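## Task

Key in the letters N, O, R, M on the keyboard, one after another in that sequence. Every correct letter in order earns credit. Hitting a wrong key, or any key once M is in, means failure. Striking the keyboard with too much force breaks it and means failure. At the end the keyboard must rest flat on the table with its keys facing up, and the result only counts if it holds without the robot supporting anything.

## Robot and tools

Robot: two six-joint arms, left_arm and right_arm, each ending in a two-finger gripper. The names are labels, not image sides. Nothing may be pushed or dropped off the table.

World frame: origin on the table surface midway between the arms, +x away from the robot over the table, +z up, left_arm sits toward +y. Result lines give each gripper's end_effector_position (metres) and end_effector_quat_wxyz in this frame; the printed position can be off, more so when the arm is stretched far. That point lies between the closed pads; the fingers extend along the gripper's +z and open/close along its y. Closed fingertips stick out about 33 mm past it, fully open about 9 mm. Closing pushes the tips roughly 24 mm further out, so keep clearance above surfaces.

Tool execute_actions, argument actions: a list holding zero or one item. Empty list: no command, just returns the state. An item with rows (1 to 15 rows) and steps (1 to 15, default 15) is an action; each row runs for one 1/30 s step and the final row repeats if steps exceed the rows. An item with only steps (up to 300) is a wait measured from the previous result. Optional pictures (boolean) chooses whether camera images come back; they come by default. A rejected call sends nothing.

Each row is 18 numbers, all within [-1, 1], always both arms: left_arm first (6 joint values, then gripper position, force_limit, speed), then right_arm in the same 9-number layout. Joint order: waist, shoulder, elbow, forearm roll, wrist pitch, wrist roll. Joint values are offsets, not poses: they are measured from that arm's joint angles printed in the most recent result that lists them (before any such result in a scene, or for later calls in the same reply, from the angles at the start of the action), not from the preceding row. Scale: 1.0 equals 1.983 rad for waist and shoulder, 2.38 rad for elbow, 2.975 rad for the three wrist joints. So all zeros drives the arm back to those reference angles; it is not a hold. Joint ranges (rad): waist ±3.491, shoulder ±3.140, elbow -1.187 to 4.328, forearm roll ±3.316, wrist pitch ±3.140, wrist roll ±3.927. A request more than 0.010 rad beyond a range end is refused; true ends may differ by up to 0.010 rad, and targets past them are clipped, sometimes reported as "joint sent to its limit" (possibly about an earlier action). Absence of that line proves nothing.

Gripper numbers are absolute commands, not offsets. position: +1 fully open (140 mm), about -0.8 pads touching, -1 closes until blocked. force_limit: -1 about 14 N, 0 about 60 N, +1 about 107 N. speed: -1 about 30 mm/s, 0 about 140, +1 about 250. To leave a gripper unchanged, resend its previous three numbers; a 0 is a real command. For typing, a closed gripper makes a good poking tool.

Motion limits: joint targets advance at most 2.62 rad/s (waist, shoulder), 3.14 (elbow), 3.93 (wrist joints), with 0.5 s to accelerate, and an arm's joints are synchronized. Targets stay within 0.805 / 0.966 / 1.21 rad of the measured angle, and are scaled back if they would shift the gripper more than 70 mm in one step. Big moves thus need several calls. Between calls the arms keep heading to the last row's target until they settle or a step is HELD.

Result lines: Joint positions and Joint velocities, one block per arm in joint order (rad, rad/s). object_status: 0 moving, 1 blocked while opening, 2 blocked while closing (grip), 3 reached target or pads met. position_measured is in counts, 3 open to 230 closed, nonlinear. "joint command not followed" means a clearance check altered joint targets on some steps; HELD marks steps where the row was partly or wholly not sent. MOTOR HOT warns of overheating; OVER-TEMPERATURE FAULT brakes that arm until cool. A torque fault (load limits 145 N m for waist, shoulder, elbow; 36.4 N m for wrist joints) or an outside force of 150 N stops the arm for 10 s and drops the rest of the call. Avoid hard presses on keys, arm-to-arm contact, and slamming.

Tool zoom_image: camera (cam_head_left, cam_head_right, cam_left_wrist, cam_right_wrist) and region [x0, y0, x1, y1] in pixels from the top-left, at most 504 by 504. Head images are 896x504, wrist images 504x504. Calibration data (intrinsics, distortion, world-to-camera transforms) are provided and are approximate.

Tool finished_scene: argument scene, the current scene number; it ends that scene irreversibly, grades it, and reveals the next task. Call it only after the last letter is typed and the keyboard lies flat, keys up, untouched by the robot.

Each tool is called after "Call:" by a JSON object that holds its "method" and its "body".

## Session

Call:
{"method": "execute_actions", "body": {"actions": []}}

Scene clock: 0.00 s of 4023.00 s.
left_arm: end_effector_position=(+0.4605, +0.3098, +0.2721) position_measured=230 object_status=3 end_effector_quat_wxyz=(-0.000, +0.999, -0.047, +0.000) | right_arm: end_effector_position=(+0.2079, -0.2289, +0.1243) position_measured=230 object_status=3 end_effector_quat_wxyz=(+0.294, -0.552, +0.744, -0.235)
Joint positions: left_arm=[ 0.26   0.133  0.22  -0.    -1.657  1.307] | right_arm=[ 2.15  -0.378 -1.006  0.686 -1.4   -2.575]
Joint velocities: left_arm=[ 0.    -0.     0.001  0.    -0.     0.   ] | right_arm=[-0.001 -0.001  0.    -0.     0.     0.   ]
camera_calibration (this result's frames):
cam_left_wrist: T_world_to_cam=[[0.13622, -0.990567, 0.0148678, 0.23173], [-0.906532, -0.118583, 0.405139, 0.350604], [-0.399555, -0.0686662, -0.914134, 0.629456], [0, 0, 0, 1]] pos_world=[0.53777, 0.314342, 0.429919]
cam_right_wrist: T_world_to_cam=[[-0.675878, 0.134878, -0.724567, 0.267746], [-0.136464, 0.94321, 0.302873, 0.213839], [0.724269, 0.303583, -0.619089, 0.170999], [0, 0, 0, 1]] pos_world=[0.0862954, -0.28972, 0.235097]

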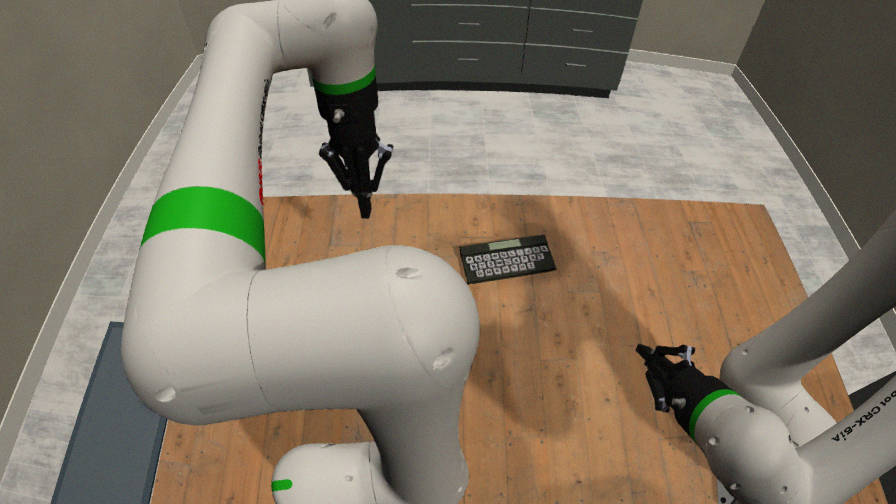

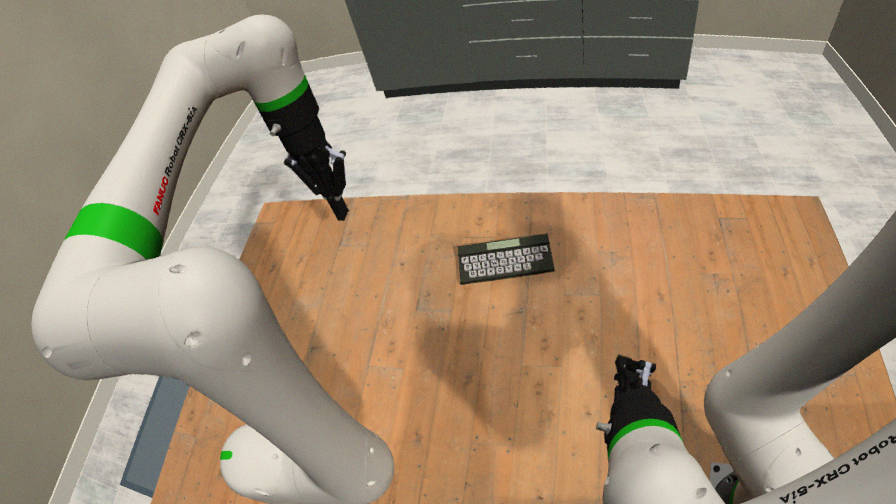

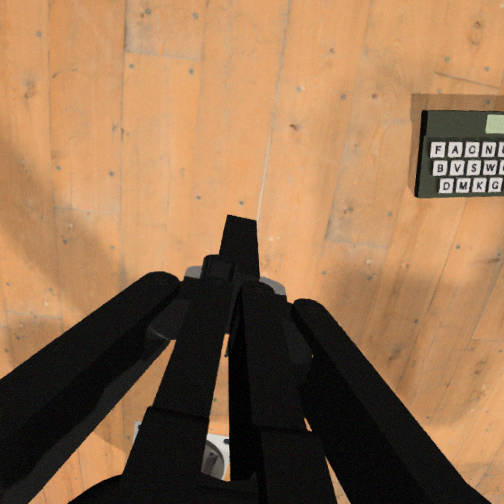

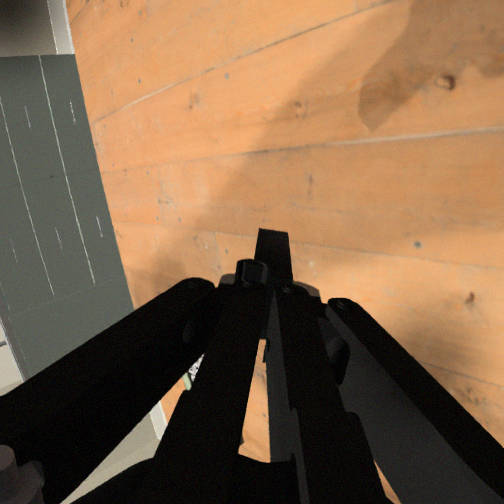

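Call:
{"method": "execute_actions", "body": {"actions": [{"rows":[[0.15,0,0,0,0,0,-1,0,0,-0.1,0,0.23,-0.1,0,0.1,-1,0,0]]}], "pictures": false}}

Call:
{"method": "execute_actions", "body": {"actions": [{"steps":15}], "pictures": false}}

Call:
{"method": "zoom_image", "body": {"camera": "cam_head_left", "region": [450,220,570,295]}}

Scene clock: 9.73 s of 4023.00 s.
left_arm: end_effector_position=(+0.4536, +0.4510, +0.2721) position_measured=233 object_status=3 end_effector_quat_wxyz=(-0.000, +0.996, +0.094, +0.000) | right_arm: end_effector_position=(+0.1561, -0.1457, +0.2126) position_measured=233 object_status=3 end_effector_quat_wxyz=(+0.210, -0.533, +0.816, -0.075)
Joint positions: left_arm=[ 0.544  0.133  0.22  -0.    -1.657  1.307] | right_arm=[ 1.997 -0.378 -0.585  0.457 -1.4   -2.346]
Joint velocities: left_arm=[ 0.33   0.002 -0.001 -0.001 -0.     0.001] | right_arm=[-0.359  0.     0.992 -0.535 -0.     0.534]
Steps of this call (steps 1 to 90: nothing new was sent; then 6.23 s passed at rest; steps 91 to 105: all 15 steps of this action). Readings (joint positions | what the end effector reports):
91: left_arm=[0.260 0.133 0.220 -0.000 -1.657 1.307] | right_arm=[2.150 -0.378 -1.006 0.686 -1.400 -2.575] | left_arm position_measured=230 object_status=0 | right_arm position_measured=230 object_status=0
92: left_arm=[0.264 0.133 0.220 -0.000 -1.657 1.307] | right_arm=[2.148 -0.378 -1.003 0.684 -1.400 -2.573] | left_arm position_measured=233 object_status=0 | right_arm position_measured=233 object_status=0
94: left_arm=[0.287 0.133 0.220 -0.000 -1.657 1.307] | right_arm=[2.138 -0.378 -0.974 0.668 -1.400 -2.557] | left_arm position_measured=233 object_status=0 | right_arm position_measured=233 object_status=0
98: left_arm=[0.389 0.133 0.220 -0.000 -1.657 1.307] | right_arm=[2.089 -0.378 -0.838 0.595 -1.400 -2.484] | left_arm position_measured=233 object_status=3 | right_arm position_measured=233 object_status=3
105: the state above

Scene clock: 10.23 s of 4023.00 s.
left_arm: end_effector_position=(+0.4522, +0.4578, +0.2721) position_measured=233 object_status=3 end_effector_quat_wxyz=(-0.000, +0.995, +0.101, +0.000) | right_arm: end_effector_position=(+0.1446, -0.1202, +0.2511) position_measured=233 object_status=3 end_effector_quat_wxyz=(+0.195, -0.530, +0.825, -0.018)
Joint positions: left_arm=[ 0.558  0.133  0.22  -0.    -1.657  1.307] | right_arm=[ 1.951 -0.378 -0.459  0.388 -1.4   -2.278]
Joint velocities: left_arm=[-0.     0.     0.002 -0.    -0.001  0.001] | right_arm=[ 0.001  0.     0.     0.    -0.     0.   ]
Steps of this call (steps 1 to 15: the robot went on to your last target). Readings (joint positions | what the end effector reports):
1: left_arm=[0.552 0.133 0.220 -0.000 -1.657 1.307] | right_arm=[1.985 -0.378 -0.553 0.439 -1.400 -2.329] | left_arm position_measured=233 object_status=3 | right_arm position_measured=233 object_status=3
2: left_arm=[0.556 0.133 0.220 -0.000 -1.657 1.307] | right_arm=[1.975 -0.378 -0.524 0.424 -1.400 -2.313] | left_arm position_measured=233 object_status=3 | right_arm position_measured=233 object_status=3
4: left_arm=[0.557 0.133 0.220 -0.000 -1.657 1.307] | right_arm=[1.959 -0.378 -0.481 0.400 -1.400 -2.290] | left_arm position_measured=233 object_status=3 | right_arm position_measured=233 object_status=3
8: left_arm=[0.558 0.133 0.220 -0.000 -1.657 1.307] | right_arm=[1.952 -0.378 -0.460 0.388 -1.400 -2.278] | left_arm position_measured=233 object_status=3 | right_arm position_measured=233 object_status=3
15: the state above

Region (450, 220, 570, 295) of cam_head_left's 896x504 image, scaled by 4.200, with more detail than that image has; it fills the top 315 rows of this view, and the rest is white.

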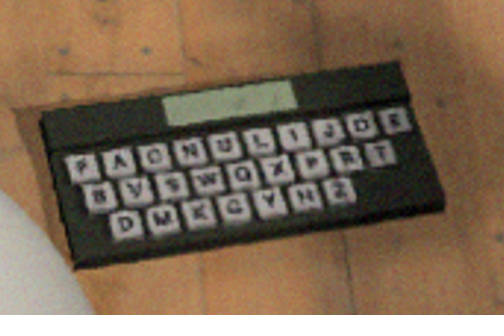

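Call:
{"method": "execute_actions", "body": {"actions": [{"rows":[[0,0,0,0,0,0,-1,0,0,-0.4337,0.4422,0.2618,-0.13,0.2027,0.2387,-1,0,0]]}], "pictures": false}}

Call:
{"method": "execute_actions", "body": {"actions": [{"steps":40}]}}

Call:
{"method": "zoom_image", "body": {"camera": "cam_head_left", "region": [450,220,570,295]}}

Scene clock: 14.00 s of 4023.00 s.
left_arm: end_effector_position=(+0.4522, +0.4578, +0.2721) position_measured=233 object_status=3 end_effector_quat_wxyz=(-0.000, +0.995, +0.101, +0.000) | right_arm: end_effector_position=(+0.2212, -0.0139, +0.2128) position_measured=233 object_status=3 end_effector_quat_wxyz=(+0.159, -0.519, +0.839, +0.027)
Joint positions: left_arm=[ 0.558  0.133  0.22  -0.    -1.657  1.307] | right_arm=[ 1.623 -0.045 -0.218  0.239 -1.167 -2.003]
Joint velocities: left_arm=[-0.001  0.     0.001 -0.    -0.001  0.001] | right_arm=[-0.749  0.766  0.537 -0.331  0.516  0.607]
Steps of this call (steps 1 to 15: the robot went on to your last target; steps 16 to 90: nothing new was sent; then 0.27 s passed at rest; steps 91 to 105: all 15 steps of this action). Readings (joint positions | what the end effector reports):
91: left_arm=[0.558 0.133 0.220 -0.000 -1.657 1.307] | right_arm=[1.951 -0.377 -0.459 0.388 -1.400 -2.277] | left_arm position_measured=233 object_status=3 | right_arm position_measured=233 object_status=3
92: left_arm=[0.558 0.133 0.220 -0.000 -1.657 1.307] | right_arm=[1.948 -0.374 -0.456 0.387 -1.398 -2.274] | left_arm position_measured=233 object_status=3 | right_arm position_measured=233 object_status=3
94: left_arm=[0.558 0.133 0.220 -0.000 -1.657 1.307] | right_arm=[1.924 -0.351 -0.438 0.375 -1.380 -2.253] | left_arm position_measured=233 object_status=3 | right_arm position_measured=233 object_status=3
98: left_arm=[0.558 0.133 0.220 -0.000 -1.657 1.307] | right_arm=[1.814 -0.240 -0.355 0.324 -1.300 -2.159] | left_arm position_measured=233 object_status=3 | right_arm position_measured=233 object_status=3
105: the state above

Scene clock: 15.33 s of 4023.00 s.
left_arm: end_effector_position=(+0.4522, +0.4578, +0.2721) position_measured=233 object_status=3 end_effector_quat_wxyz=(-0.000, +0.995, +0.101, +0.000) | right_arm: end_effector_position=(+0.5194, +0.0467, +0.0807) position_measured=233 object_status=3 end_effector_quat_wxyz=(+0.194, -0.444, +0.870, +0.097)
Joint positions: left_arm=[ 0.558  0.133  0.22  -0.    -1.657  1.307] | right_arm=[ 1.091  0.499  0.164  0.002 -0.797 -1.568]
Joint velocities: left_arm=[-0.002 -0.002  0.001  0.     0.001 -0.001] | right_arm=[-0.001  0.     0.     0.     0.    -0.   ]
Steps of this call (steps 1 to 40: the robot went on to your last target). Readings (joint positions | what the end effector reports):
1: left_arm=[0.558 0.133 0.220 -0.000 -1.657 1.307] | right_arm=[1.598 -0.019 -0.200 0.228 -1.150 -1.982] | left_arm position_measured=233 object_status=3 | right_arm position_measured=233 object_status=3
2: left_arm=[0.558 0.133 0.220 -0.000 -1.657 1.307] | right_arm=[1.574 0.006 -0.182 0.217 -1.133 -1.962] | left_arm position_measured=233 object_status=3 | right_arm position_measured=233 object_status=3
4: left_arm=[0.558 0.133 0.220 -0.000 -1.657 1.307] | right_arm=[1.525 0.055 -0.148 0.195 -1.099 -1.923] | left_arm position_measured=233 object_status=3 | right_arm position_measured=233 object_status=3
8: left_arm=[0.558 0.133 0.220 -0.000 -1.657 1.307] | right_arm=[1.434 0.149 -0.082 0.154 -1.035 -1.848] | left_arm position_measured=233 object_status=3 | right_arm position_measured=233 object_status=3
40: the state above
camera_calibration (this result's frames):
cam_left_wrist: T_world_to_cam=[[0.420596, -0.907126, 0.0148677, 0.212642], [-0.831952, -0.379101, 0.405139, 0.446174], [-0.361876, -0.182769, -0.914134, 0.671502], [0, 0, 0, 1]] pos_world=[0.524759, 0.484768, 0.429919]
cam_right_wrist: T_world_to_cam=[[-0.86623, 0.48839, -0.105456, 0.441994], [0.285441, 0.656946, 0.697815, -0.228025], [0.410085, 0.574367, -0.708472, -0.00753909], [0, 0, 0, 1]] pos_world=[0.451047, -0.0617355, 0.200389]

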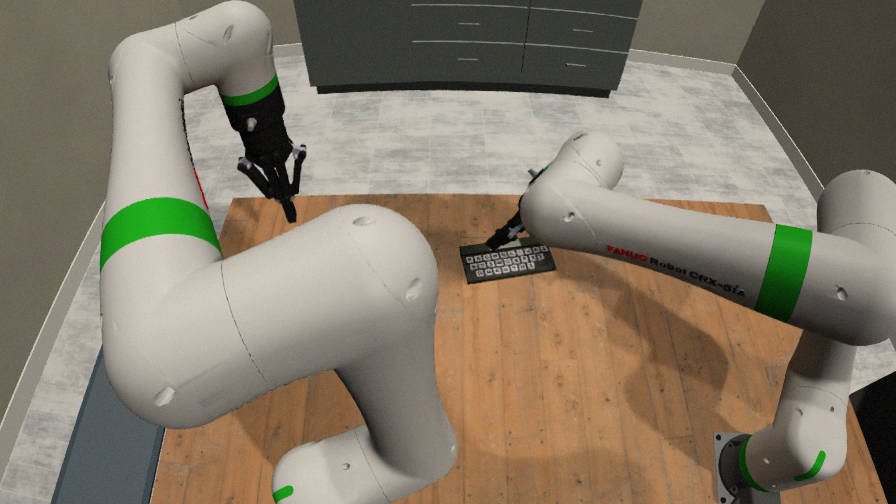

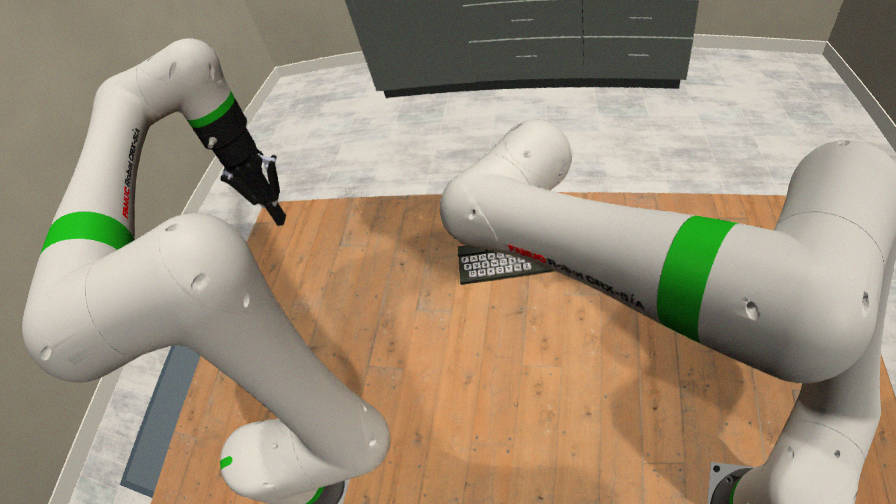

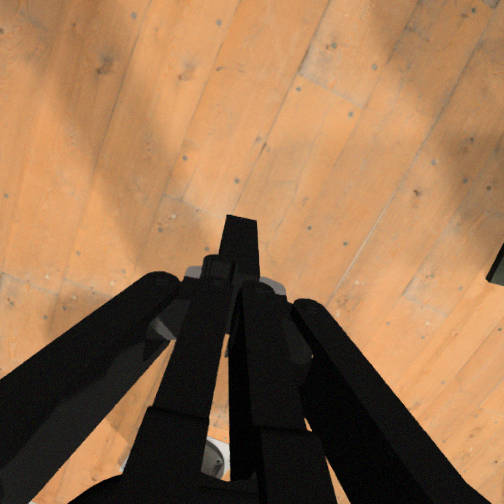

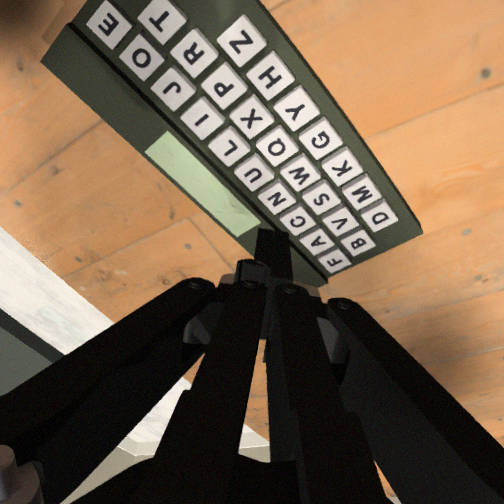

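Region (450, 220, 570, 295) of cam_head_left's 896x504 image, scaled by 4.200, with more detail than that image has; it fills the top 315 rows of this view, and the rest is white.

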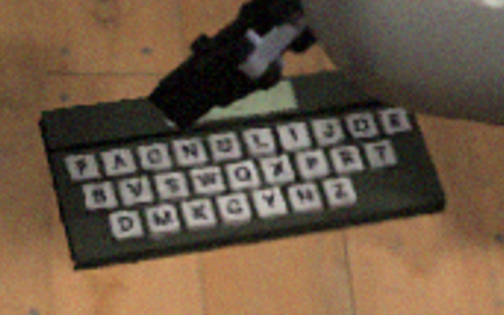

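Call:
{"method": "execute_actions", "body": {"actions": [{"rows":[[0,0,0,0,0,0,-1,0,0,0.0005,0.0052,-0.0146,0,0.0151,0,-1,0,0]],"steps":10}]}}

Call:
{"method": "zoom_image", "body": {"camera": "cam_right_wrist", "region": [187,147,355,287]}}

Call:
{"method": "zoom_image", "body": {"camera": "cam_head_left", "region": [460,225,530,275]}}

Scene clock: 19.77 s of 4023.00 s.
left_arm: end_effector_position=(+0.4522, +0.4578, +0.2721) position_measured=233 object_status=3 end_effector_quat_wxyz=(-0.000, +0.995, +0.101, +0.000) | right_arm: end_effector_position=(+0.5171, +0.0447, +0.0606) position_measured=233 object_status=3 end_effector_quat_wxyz=(+0.194, -0.444, +0.869, +0.098)
Joint positions: left_arm=[ 0.558  0.133  0.22  -0.    -1.657  1.307] | right_arm=[ 1.092  0.51   0.129  0.001 -0.753 -1.568]
Joint velocities: left_arm=[ 0.     0.    -0.    -0.    -0.     0.001] | right_arm=[ 0.001  0.001 -0.004  0.     0.004 -0.   ]
Steps of this call (steps 1 to 15: the robot went on to your last target; steps 16 to 90: nothing new was sent; then 1.10 s passed at rest; steps 91 to 100: all 10 steps of this action). Readings (joint positions | what the end effector reports):
91: left_arm=[0.558 0.133 0.220 -0.000 -1.657 1.307] | right_arm=[1.091 0.500 0.164 0.002 -0.797 -1.568] | left_arm position_measured=233 object_status=3 | right_arm position_measured=233 object_status=3
92: left_arm=[0.558 0.133 0.220 -0.000 -1.657 1.307] | right_arm=[1.091 0.500 0.161 0.002 -0.792 -1.568] | left_arm position_measured=233 object_status=3 | right_arm position_measured=233 object_status=3
94: left_arm=[0.558 0.133 0.220 -0.000 -1.657 1.307] | right_arm=[1.091 0.507 0.141 0.001 -0.767 -1.568] | left_arm position_measured=233 object_status=3 | right_arm position_measured=233 object_status=3
98: left_arm=[0.558 0.133 0.220 -0.000 -1.657 1.307] | right_arm=[1.092 0.510 0.130 0.001 -0.753 -1.568] | left_arm position_measured=233 object_status=3 | right_arm position_measured=233 object_status=3
100: the state above
camera_calibration (this result's frames):
cam_left_wrist: T_world_to_cam=[[0.420596, -0.907126, 0.0148677, 0.212642], [-0.831952, -0.379101, 0.405139, 0.446174], [-0.361876, -0.182769, -0.914134, 0.671502], [0, 0, 0, 1]] pos_world=[0.524759, 0.484768, 0.429919]
cam_right_wrist: T_world_to_cam=[[-0.866694, 0.487615, -0.105226, 0.439036], [0.284988, 0.657132, 0.697825, -0.211829], [0.409417, 0.574812, -0.708497, -0.0193574], [0, 0, 0, 1]] pos_world=[0.448804, -0.0637543, 0.180303]

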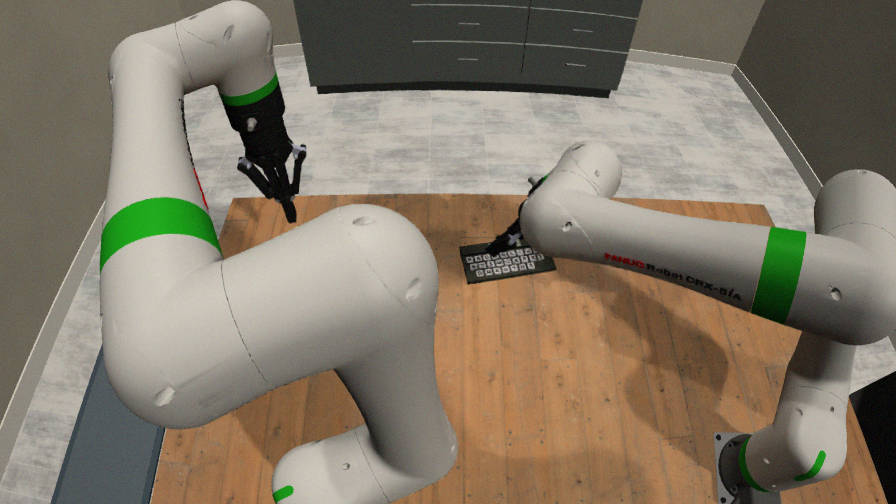

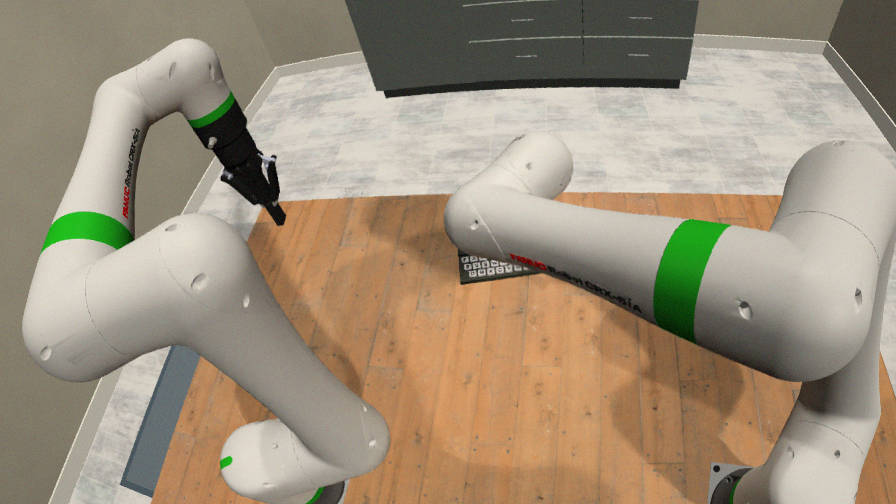

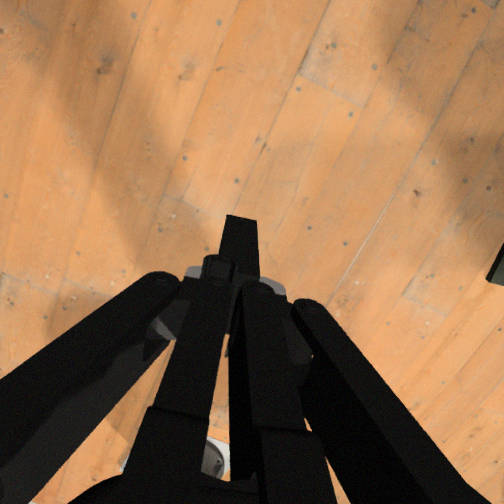

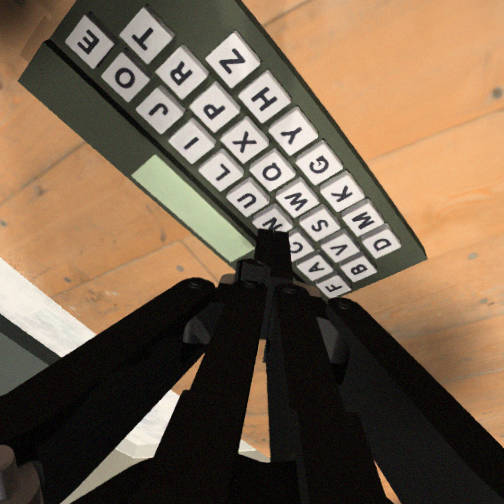

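Region (187, 147, 355, 287) of cam_right_wrist's 504x504 image, scaled by 3.000, with more detail than that image has.

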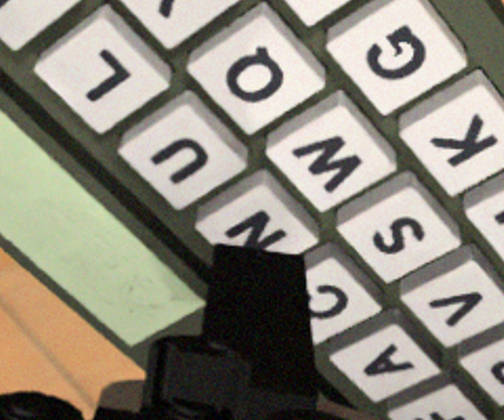

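Region (460, 225, 530, 275) of cam_head_left's 896x504 image, scaled by 7.200, with more detail than that image has; it fills the top 360 rows of this view, and the rest is white.

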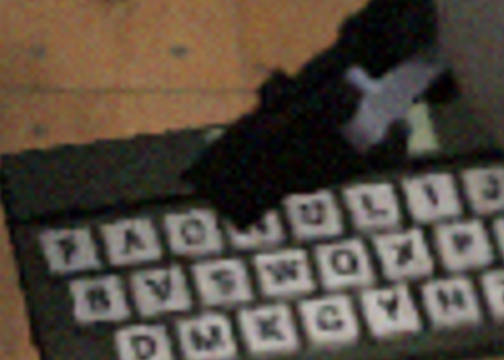

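Call:
{"method": "execute_actions", "body": {"actions": [{"rows":[[0,0,0,0,0,0,-1,0,0,-0.0005,0.0019,-0.0045,0,0.0048,0,-1,0,0]],"steps":9}]}}

Call:
{"method": "zoom_image", "body": {"camera": "cam_right_wrist", "region": [187,147,355,287]}}

Scene clock: 22.83 s of 4023.00 s.
left_arm: end_effector_position=(+0.4522, +0.4578, +0.2721) position_measured=233 object_status=3 end_effector_quat_wxyz=(-0.000, +0.995, +0.101, +0.000) | right_arm: end_effector_position=(+0.5170, +0.0434, +0.0542) position_measured=233 object_status=3 end_effector_quat_wxyz=(+0.194, -0.444, +0.869, +0.097)
Joint positions: left_arm=[ 0.558  0.133  0.22  -0.    -1.657  1.307] | right_arm=[ 1.091  0.513  0.119  0.002 -0.738 -1.568]
Joint velocities: left_arm=[ 0.    -0.001 -0.     0.001 -0.001  0.   ] | right_arm=[-0.002  0.001 -0.002  0.     0.003 -0.   ]
Steps of this call (steps 1 to 15: the robot went on to your last target; steps 16 to 83: nothing new was sent; steps 84 to 92: all 9 steps of this action). Readings (joint positions | what the end effector reports):
84: left_arm=[0.558 0.133 0.220 -0.000 -1.657 1.307] | right_arm=[1.092 0.510 0.129 0.002 -0.752 -1.568] | left_arm position_measured=233 object_status=3 | right_arm position_measured=233 object_status=3
85: left_arm=[0.558 0.133 0.220 -0.000 -1.657 1.307] | right_arm=[1.092 0.511 0.127 0.002 -0.748 -1.568] | left_arm position_measured=233 object_status=3 | right_arm position_measured=233 object_status=3
87: left_arm=[0.558 0.133 0.220 -0.000 -1.657 1.307] | right_arm=[1.092 0.513 0.121 0.002 -0.741 -1.568] | left_arm position_measured=233 object_status=3 | right_arm position_measured=233 object_status=3
91: left_arm=[0.558 0.133 0.220 -0.000 -1.657 1.307] | right_arm=[1.091 0.513 0.119 0.002 -0.738 -1.568] | left_arm position_measured=233 object_status=3 | right_arm position_measured=233 object_status=3
92: the state above
camera_calibration (this result's frames):
cam_left_wrist: T_world_to_cam=[[0.420596, -0.907126, 0.0148677, 0.212642], [-0.831952, -0.379101, 0.405139, 0.446174], [-0.361876, -0.182769, -0.914134, 0.671502], [0, 0, 0, 1]] pos_world=[0.524759, 0.484768, 0.429919]
cam_right_wrist: T_world_to_cam=[[-0.866308, 0.488243, -0.105493, 0.438751], [0.285391, 0.657123, 0.697669, -0.206616], [0.409954, 0.574289, -0.708611, -0.023351], [0, 0, 0, 1]] pos_world=[0.448633, -0.065035, 0.173888]

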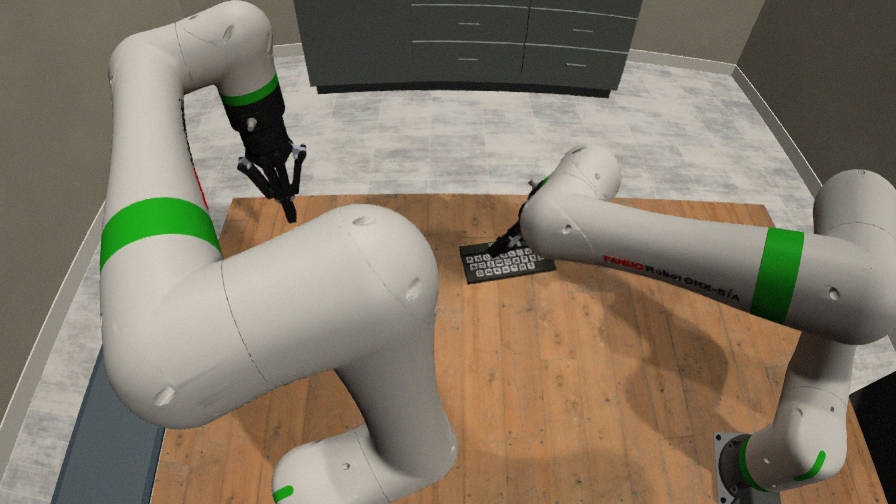

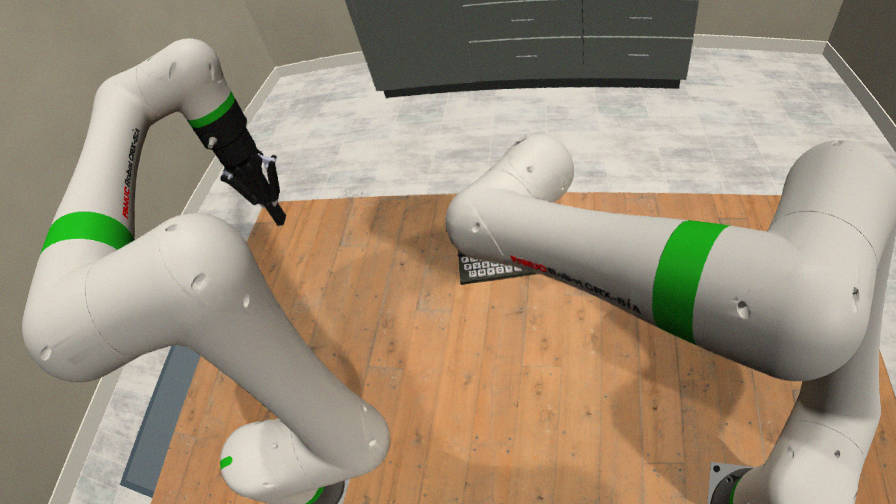

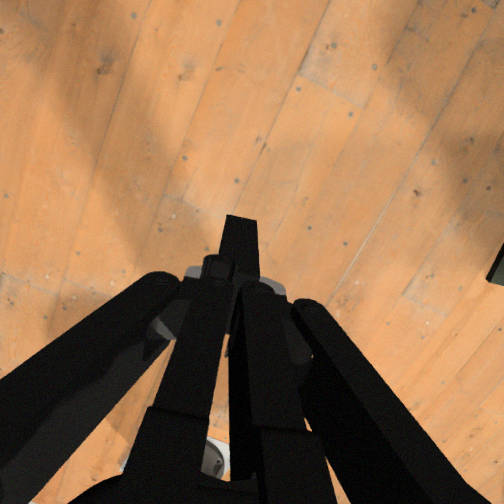

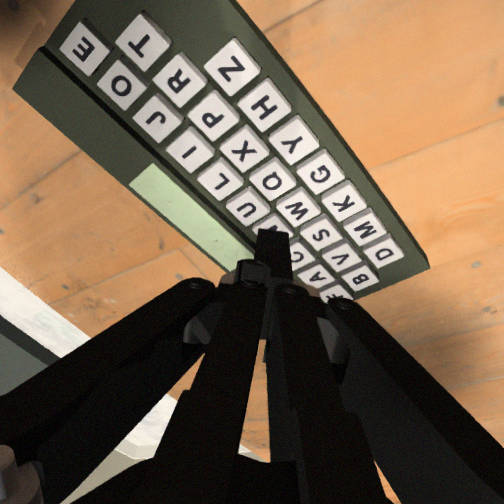

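Region (187, 147, 355, 287) of cam_right_wrist's 504x504 image, scaled by 3.000, with more detail than that image has.

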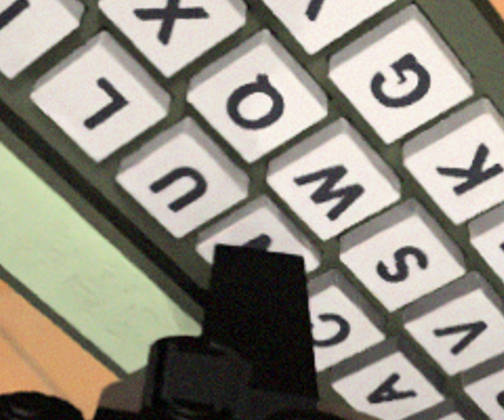

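Call:
{"method": "execute_actions", "body": {"actions": [{"rows":[[0,0,0,0,0,0,-1,0,0,0,0.0008,-0.0008,0,0.0012,0,-1,0,0]],"steps":7}], "pictures": false}}

Call:
{"method": "execute_actions", "body": {"actions": [{"rows":[[0,0,0,0,0,0,-1,0,0,0,-0.0047,0.0047,0,-0.0069,0,-1,0,0]],"steps":6}], "pictures": false}}

Call:
{"method": "execute_actions", "body": {"actions": [{"rows":[[0,0,0,0,0,0,-1,0,0,-0.054,-0.0595,-0.0718,0,0.0177,0,-1,0,0]]}]}}

Call:
{"method": "zoom_image", "body": {"camera": "cam_right_wrist", "region": [187,147,355,287]}}

Call:
{"method": "zoom_image", "body": {"camera": "cam_head_left", "region": [480,225,560,275]}}

Scene clock: 30.87 s of 4023.00 s.
left_arm: end_effector_position=(+0.4522, +0.4578, +0.2721) position_measured=233 object_status=3 end_effector_quat_wxyz=(-0.000, +0.995, +0.101, +0.000) | right_arm: end_effector_position=(+0.5170, +0.0434, +0.0525) position_measured=233 object_status=3 end_effector_quat_wxyz=(+0.194, -0.444, +0.870, +0.097)
Joint positions: left_arm=[ 0.558  0.133  0.22  -0.    -1.657  1.307] | right_arm=[ 1.091  0.515  0.117  0.001 -0.735 -1.568]
Joint velocities: left_arm=[ 0.001 -0.001 -0.002 -0.    -0.002 -0.001] | right_arm=[ 0.001  0.    -0.001  0.     0.002 -0.   ]
Steps of this call (steps 1 to 15: the robot went on to your last target; steps 16 to 90: nothing new was sent; then 4.80 s passed at rest; steps 91 to 97: all 7 steps of this action). Readings (joint positions | what the end effector reports):
91: left_arm=[0.558 0.133 0.220 -0.000 -1.657 1.307] | right_arm=[1.091 0.513 0.119 0.001 -0.738 -1.568] | left_arm position_measured=233 object_status=3 | right_arm position_measured=233 object_status=3
92: left_arm=[0.558 0.133 0.220 -0.000 -1.657 1.307] | right_arm=[1.091 0.514 0.118 0.001 -0.737 -1.568] | left_arm position_measured=233 object_status=3 | right_arm position_measured=233 object_status=3
94: left_arm=[0.558 0.133 0.220 -0.000 -1.657 1.307] | right_arm=[1.091 0.515 0.117 0.001 -0.735 -1.568] | left_arm position_measured=233 object_status=3 | right_arm position_measured=233 object_status=3
97: the state above

Scene clock: 31.07 s of 4023.00 s.
left_arm: end_effector_position=(+0.4522, +0.4578, +0.2721) position_measured=233 object_status=3 end_effector_quat_wxyz=(-0.000, +0.995, +0.101, +0.000) | right_arm: end_effector_position=(+0.5170, +0.0433, +0.0618) position_measured=233 object_status=3 end_effector_quat_wxyz=(+0.194, -0.444, +0.870, +0.097)
Joint positions: left_arm=[ 0.558  0.133  0.22  -0.    -1.657  1.307] | right_arm=[ 1.091  0.506  0.127  0.001 -0.754 -1.568]
Joint velocities: left_arm=[ 0.002 -0.    -0.001 -0.     0.002 -0.001] | right_arm=[ 0.    -0.008  0.013  0.001 -0.022  0.   ]
Steps of this call (steps 1 to 6: all 6 steps of this action). Readings (joint positions | what the end effector reports):
1: left_arm=[0.558 0.133 0.220 -0.000 -1.657 1.307] | right_arm=[1.091 0.515 0.117 0.001 -0.735 -1.568] | left_arm position_measured=233 object_status=3 | right_arm position_measured=233 object_status=3
2: left_arm=[0.558 0.133 0.220 -0.000 -1.657 1.307] | right_arm=[1.091 0.514 0.118 0.001 -0.738 -1.568] | left_arm position_measured=233 object_status=3 | right_arm position_measured=233 object_status=3
4: left_arm=[0.558 0.133 0.220 -0.000 -1.657 1.307] | right_arm=[1.091 0.508 0.126 0.001 -0.750 -1.568] | left_arm position_measured=233 object_status=3 | right_arm position_measured=233 object_status=3
6: the state above

Scene clock: 31.57 s of 4023.00 s.
left_arm: end_effector_position=(+0.4522, +0.4578, +0.2721) position_measured=233 object_status=3 end_effector_quat_wxyz=(-0.000, +0.995, +0.101, +0.000) | right_arm: end_effector_position=(+0.5348, -0.0569, +0.0618) position_measured=233 object_status=3 end_effector_quat_wxyz=(+0.199, -0.397, +0.892, +0.087)
Joint positions: left_arm=[ 0.558  0.133  0.22  -0.    -1.657  1.307] | right_arm=[ 0.984  0.388 -0.043  0.001 -0.702 -1.568]
Joint velocities: left_arm=[-0.001  0.001  0.001 -0.    -0.    -0.003] | right_arm=[-0.002 -0.002 -0.005 -0.     0.001  0.   ]
Steps of this call (steps 1 to 15: all 15 steps of this action). Readings (joint positions | what the end effector reports):
1: left_arm=[0.558 0.133 0.220 -0.000 -1.657 1.307] | right_arm=[1.091 0.506 0.128 0.001 -0.755 -1.568] | left_arm position_measured=233 object_status=3 | right_arm position_measured=233 object_status=3
2: left_arm=[0.558 0.133 0.220 -0.000 -1.657 1.307] | right_arm=[1.089 0.503 0.125 0.001 -0.755 -1.568] | left_arm position_measured=233 object_status=3 | right_arm position_measured=233 object_status=3
4: left_arm=[0.558 0.133 0.220 -0.000 -1.657 1.307] | right_arm=[1.071 0.483 0.096 0.001 -0.746 -1.568] | left_arm position_measured=233 object_status=3 | right_arm position_measured=233 object_status=3
8: left_arm=[0.558 0.133 0.220 -0.000 -1.657 1.307] | right_arm=[1.010 0.417 -0.001 0.001 -0.715 -1.568] | left_arm position_measured=233 object_status=3 | right_arm position_measured=233 object_status=3
15: the state above
camera_calibration (this result's frames):
cam_left_wrist: T_world_to_cam=[[0.420596, -0.907126, 0.0148678, 0.212642], [-0.831952, -0.379101, 0.405139, 0.446174], [-0.361876, -0.182769, -0.914134, 0.671502], [0, 0, 0, 1]] pos_world=[0.524759, 0.484768, 0.429919]
cam_right_wrist: T_world_to_cam=[[-0.809267, 0.577955, -0.105142, 0.478486], [0.354242, 0.622907, 0.697495, -0.189844], [0.468614, 0.527214, -0.708835, -0.00166769], [0, 0, 0, 1]] pos_world=[0.455256, -0.157409, 0.181542]

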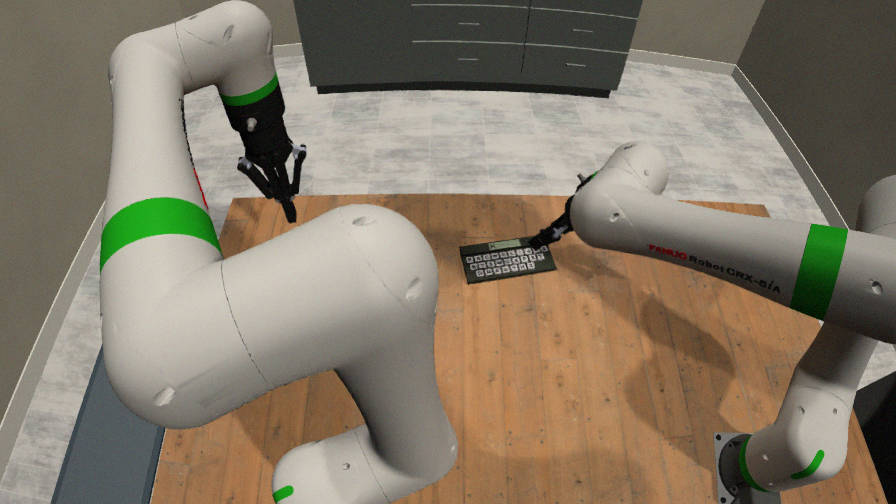

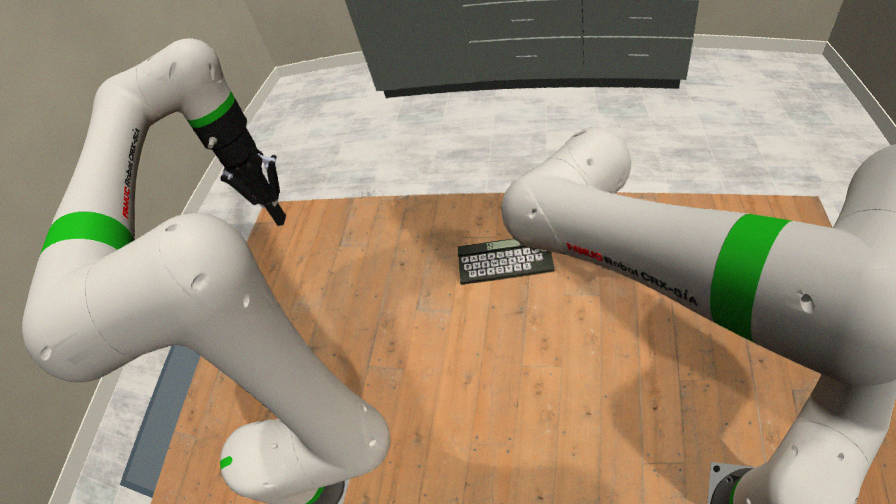

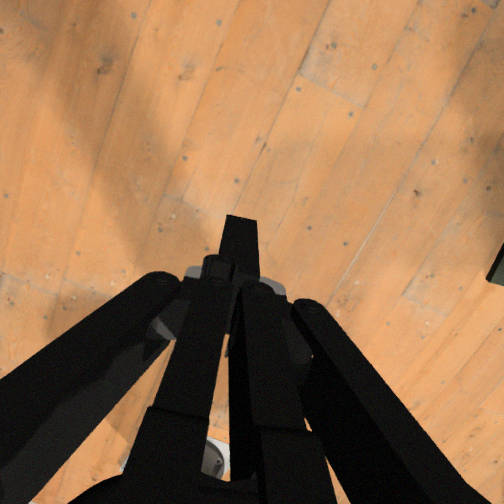

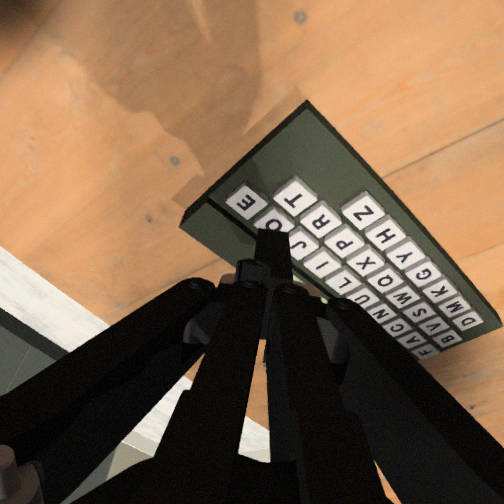

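Region (187, 147, 355, 287) of cam_right_wrist's 504x504 image, scaled by 3.000, with more detail than that image has.

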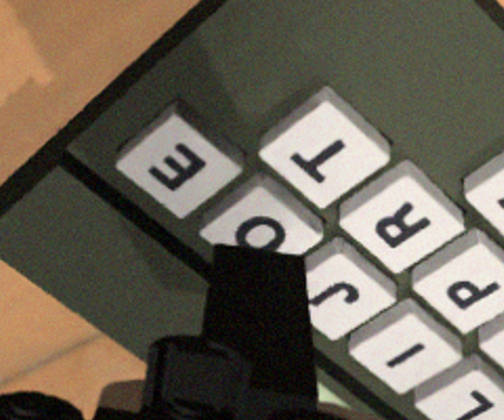

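Region (480, 225, 560, 275) of cam_head_left's 896x504 image, scaled by 6.300, with more detail than that image has; it fills the top 315 rows of this view, and the rest is white.

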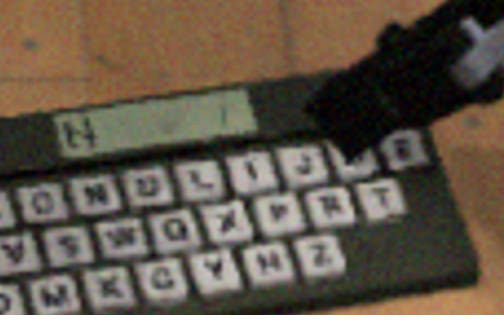

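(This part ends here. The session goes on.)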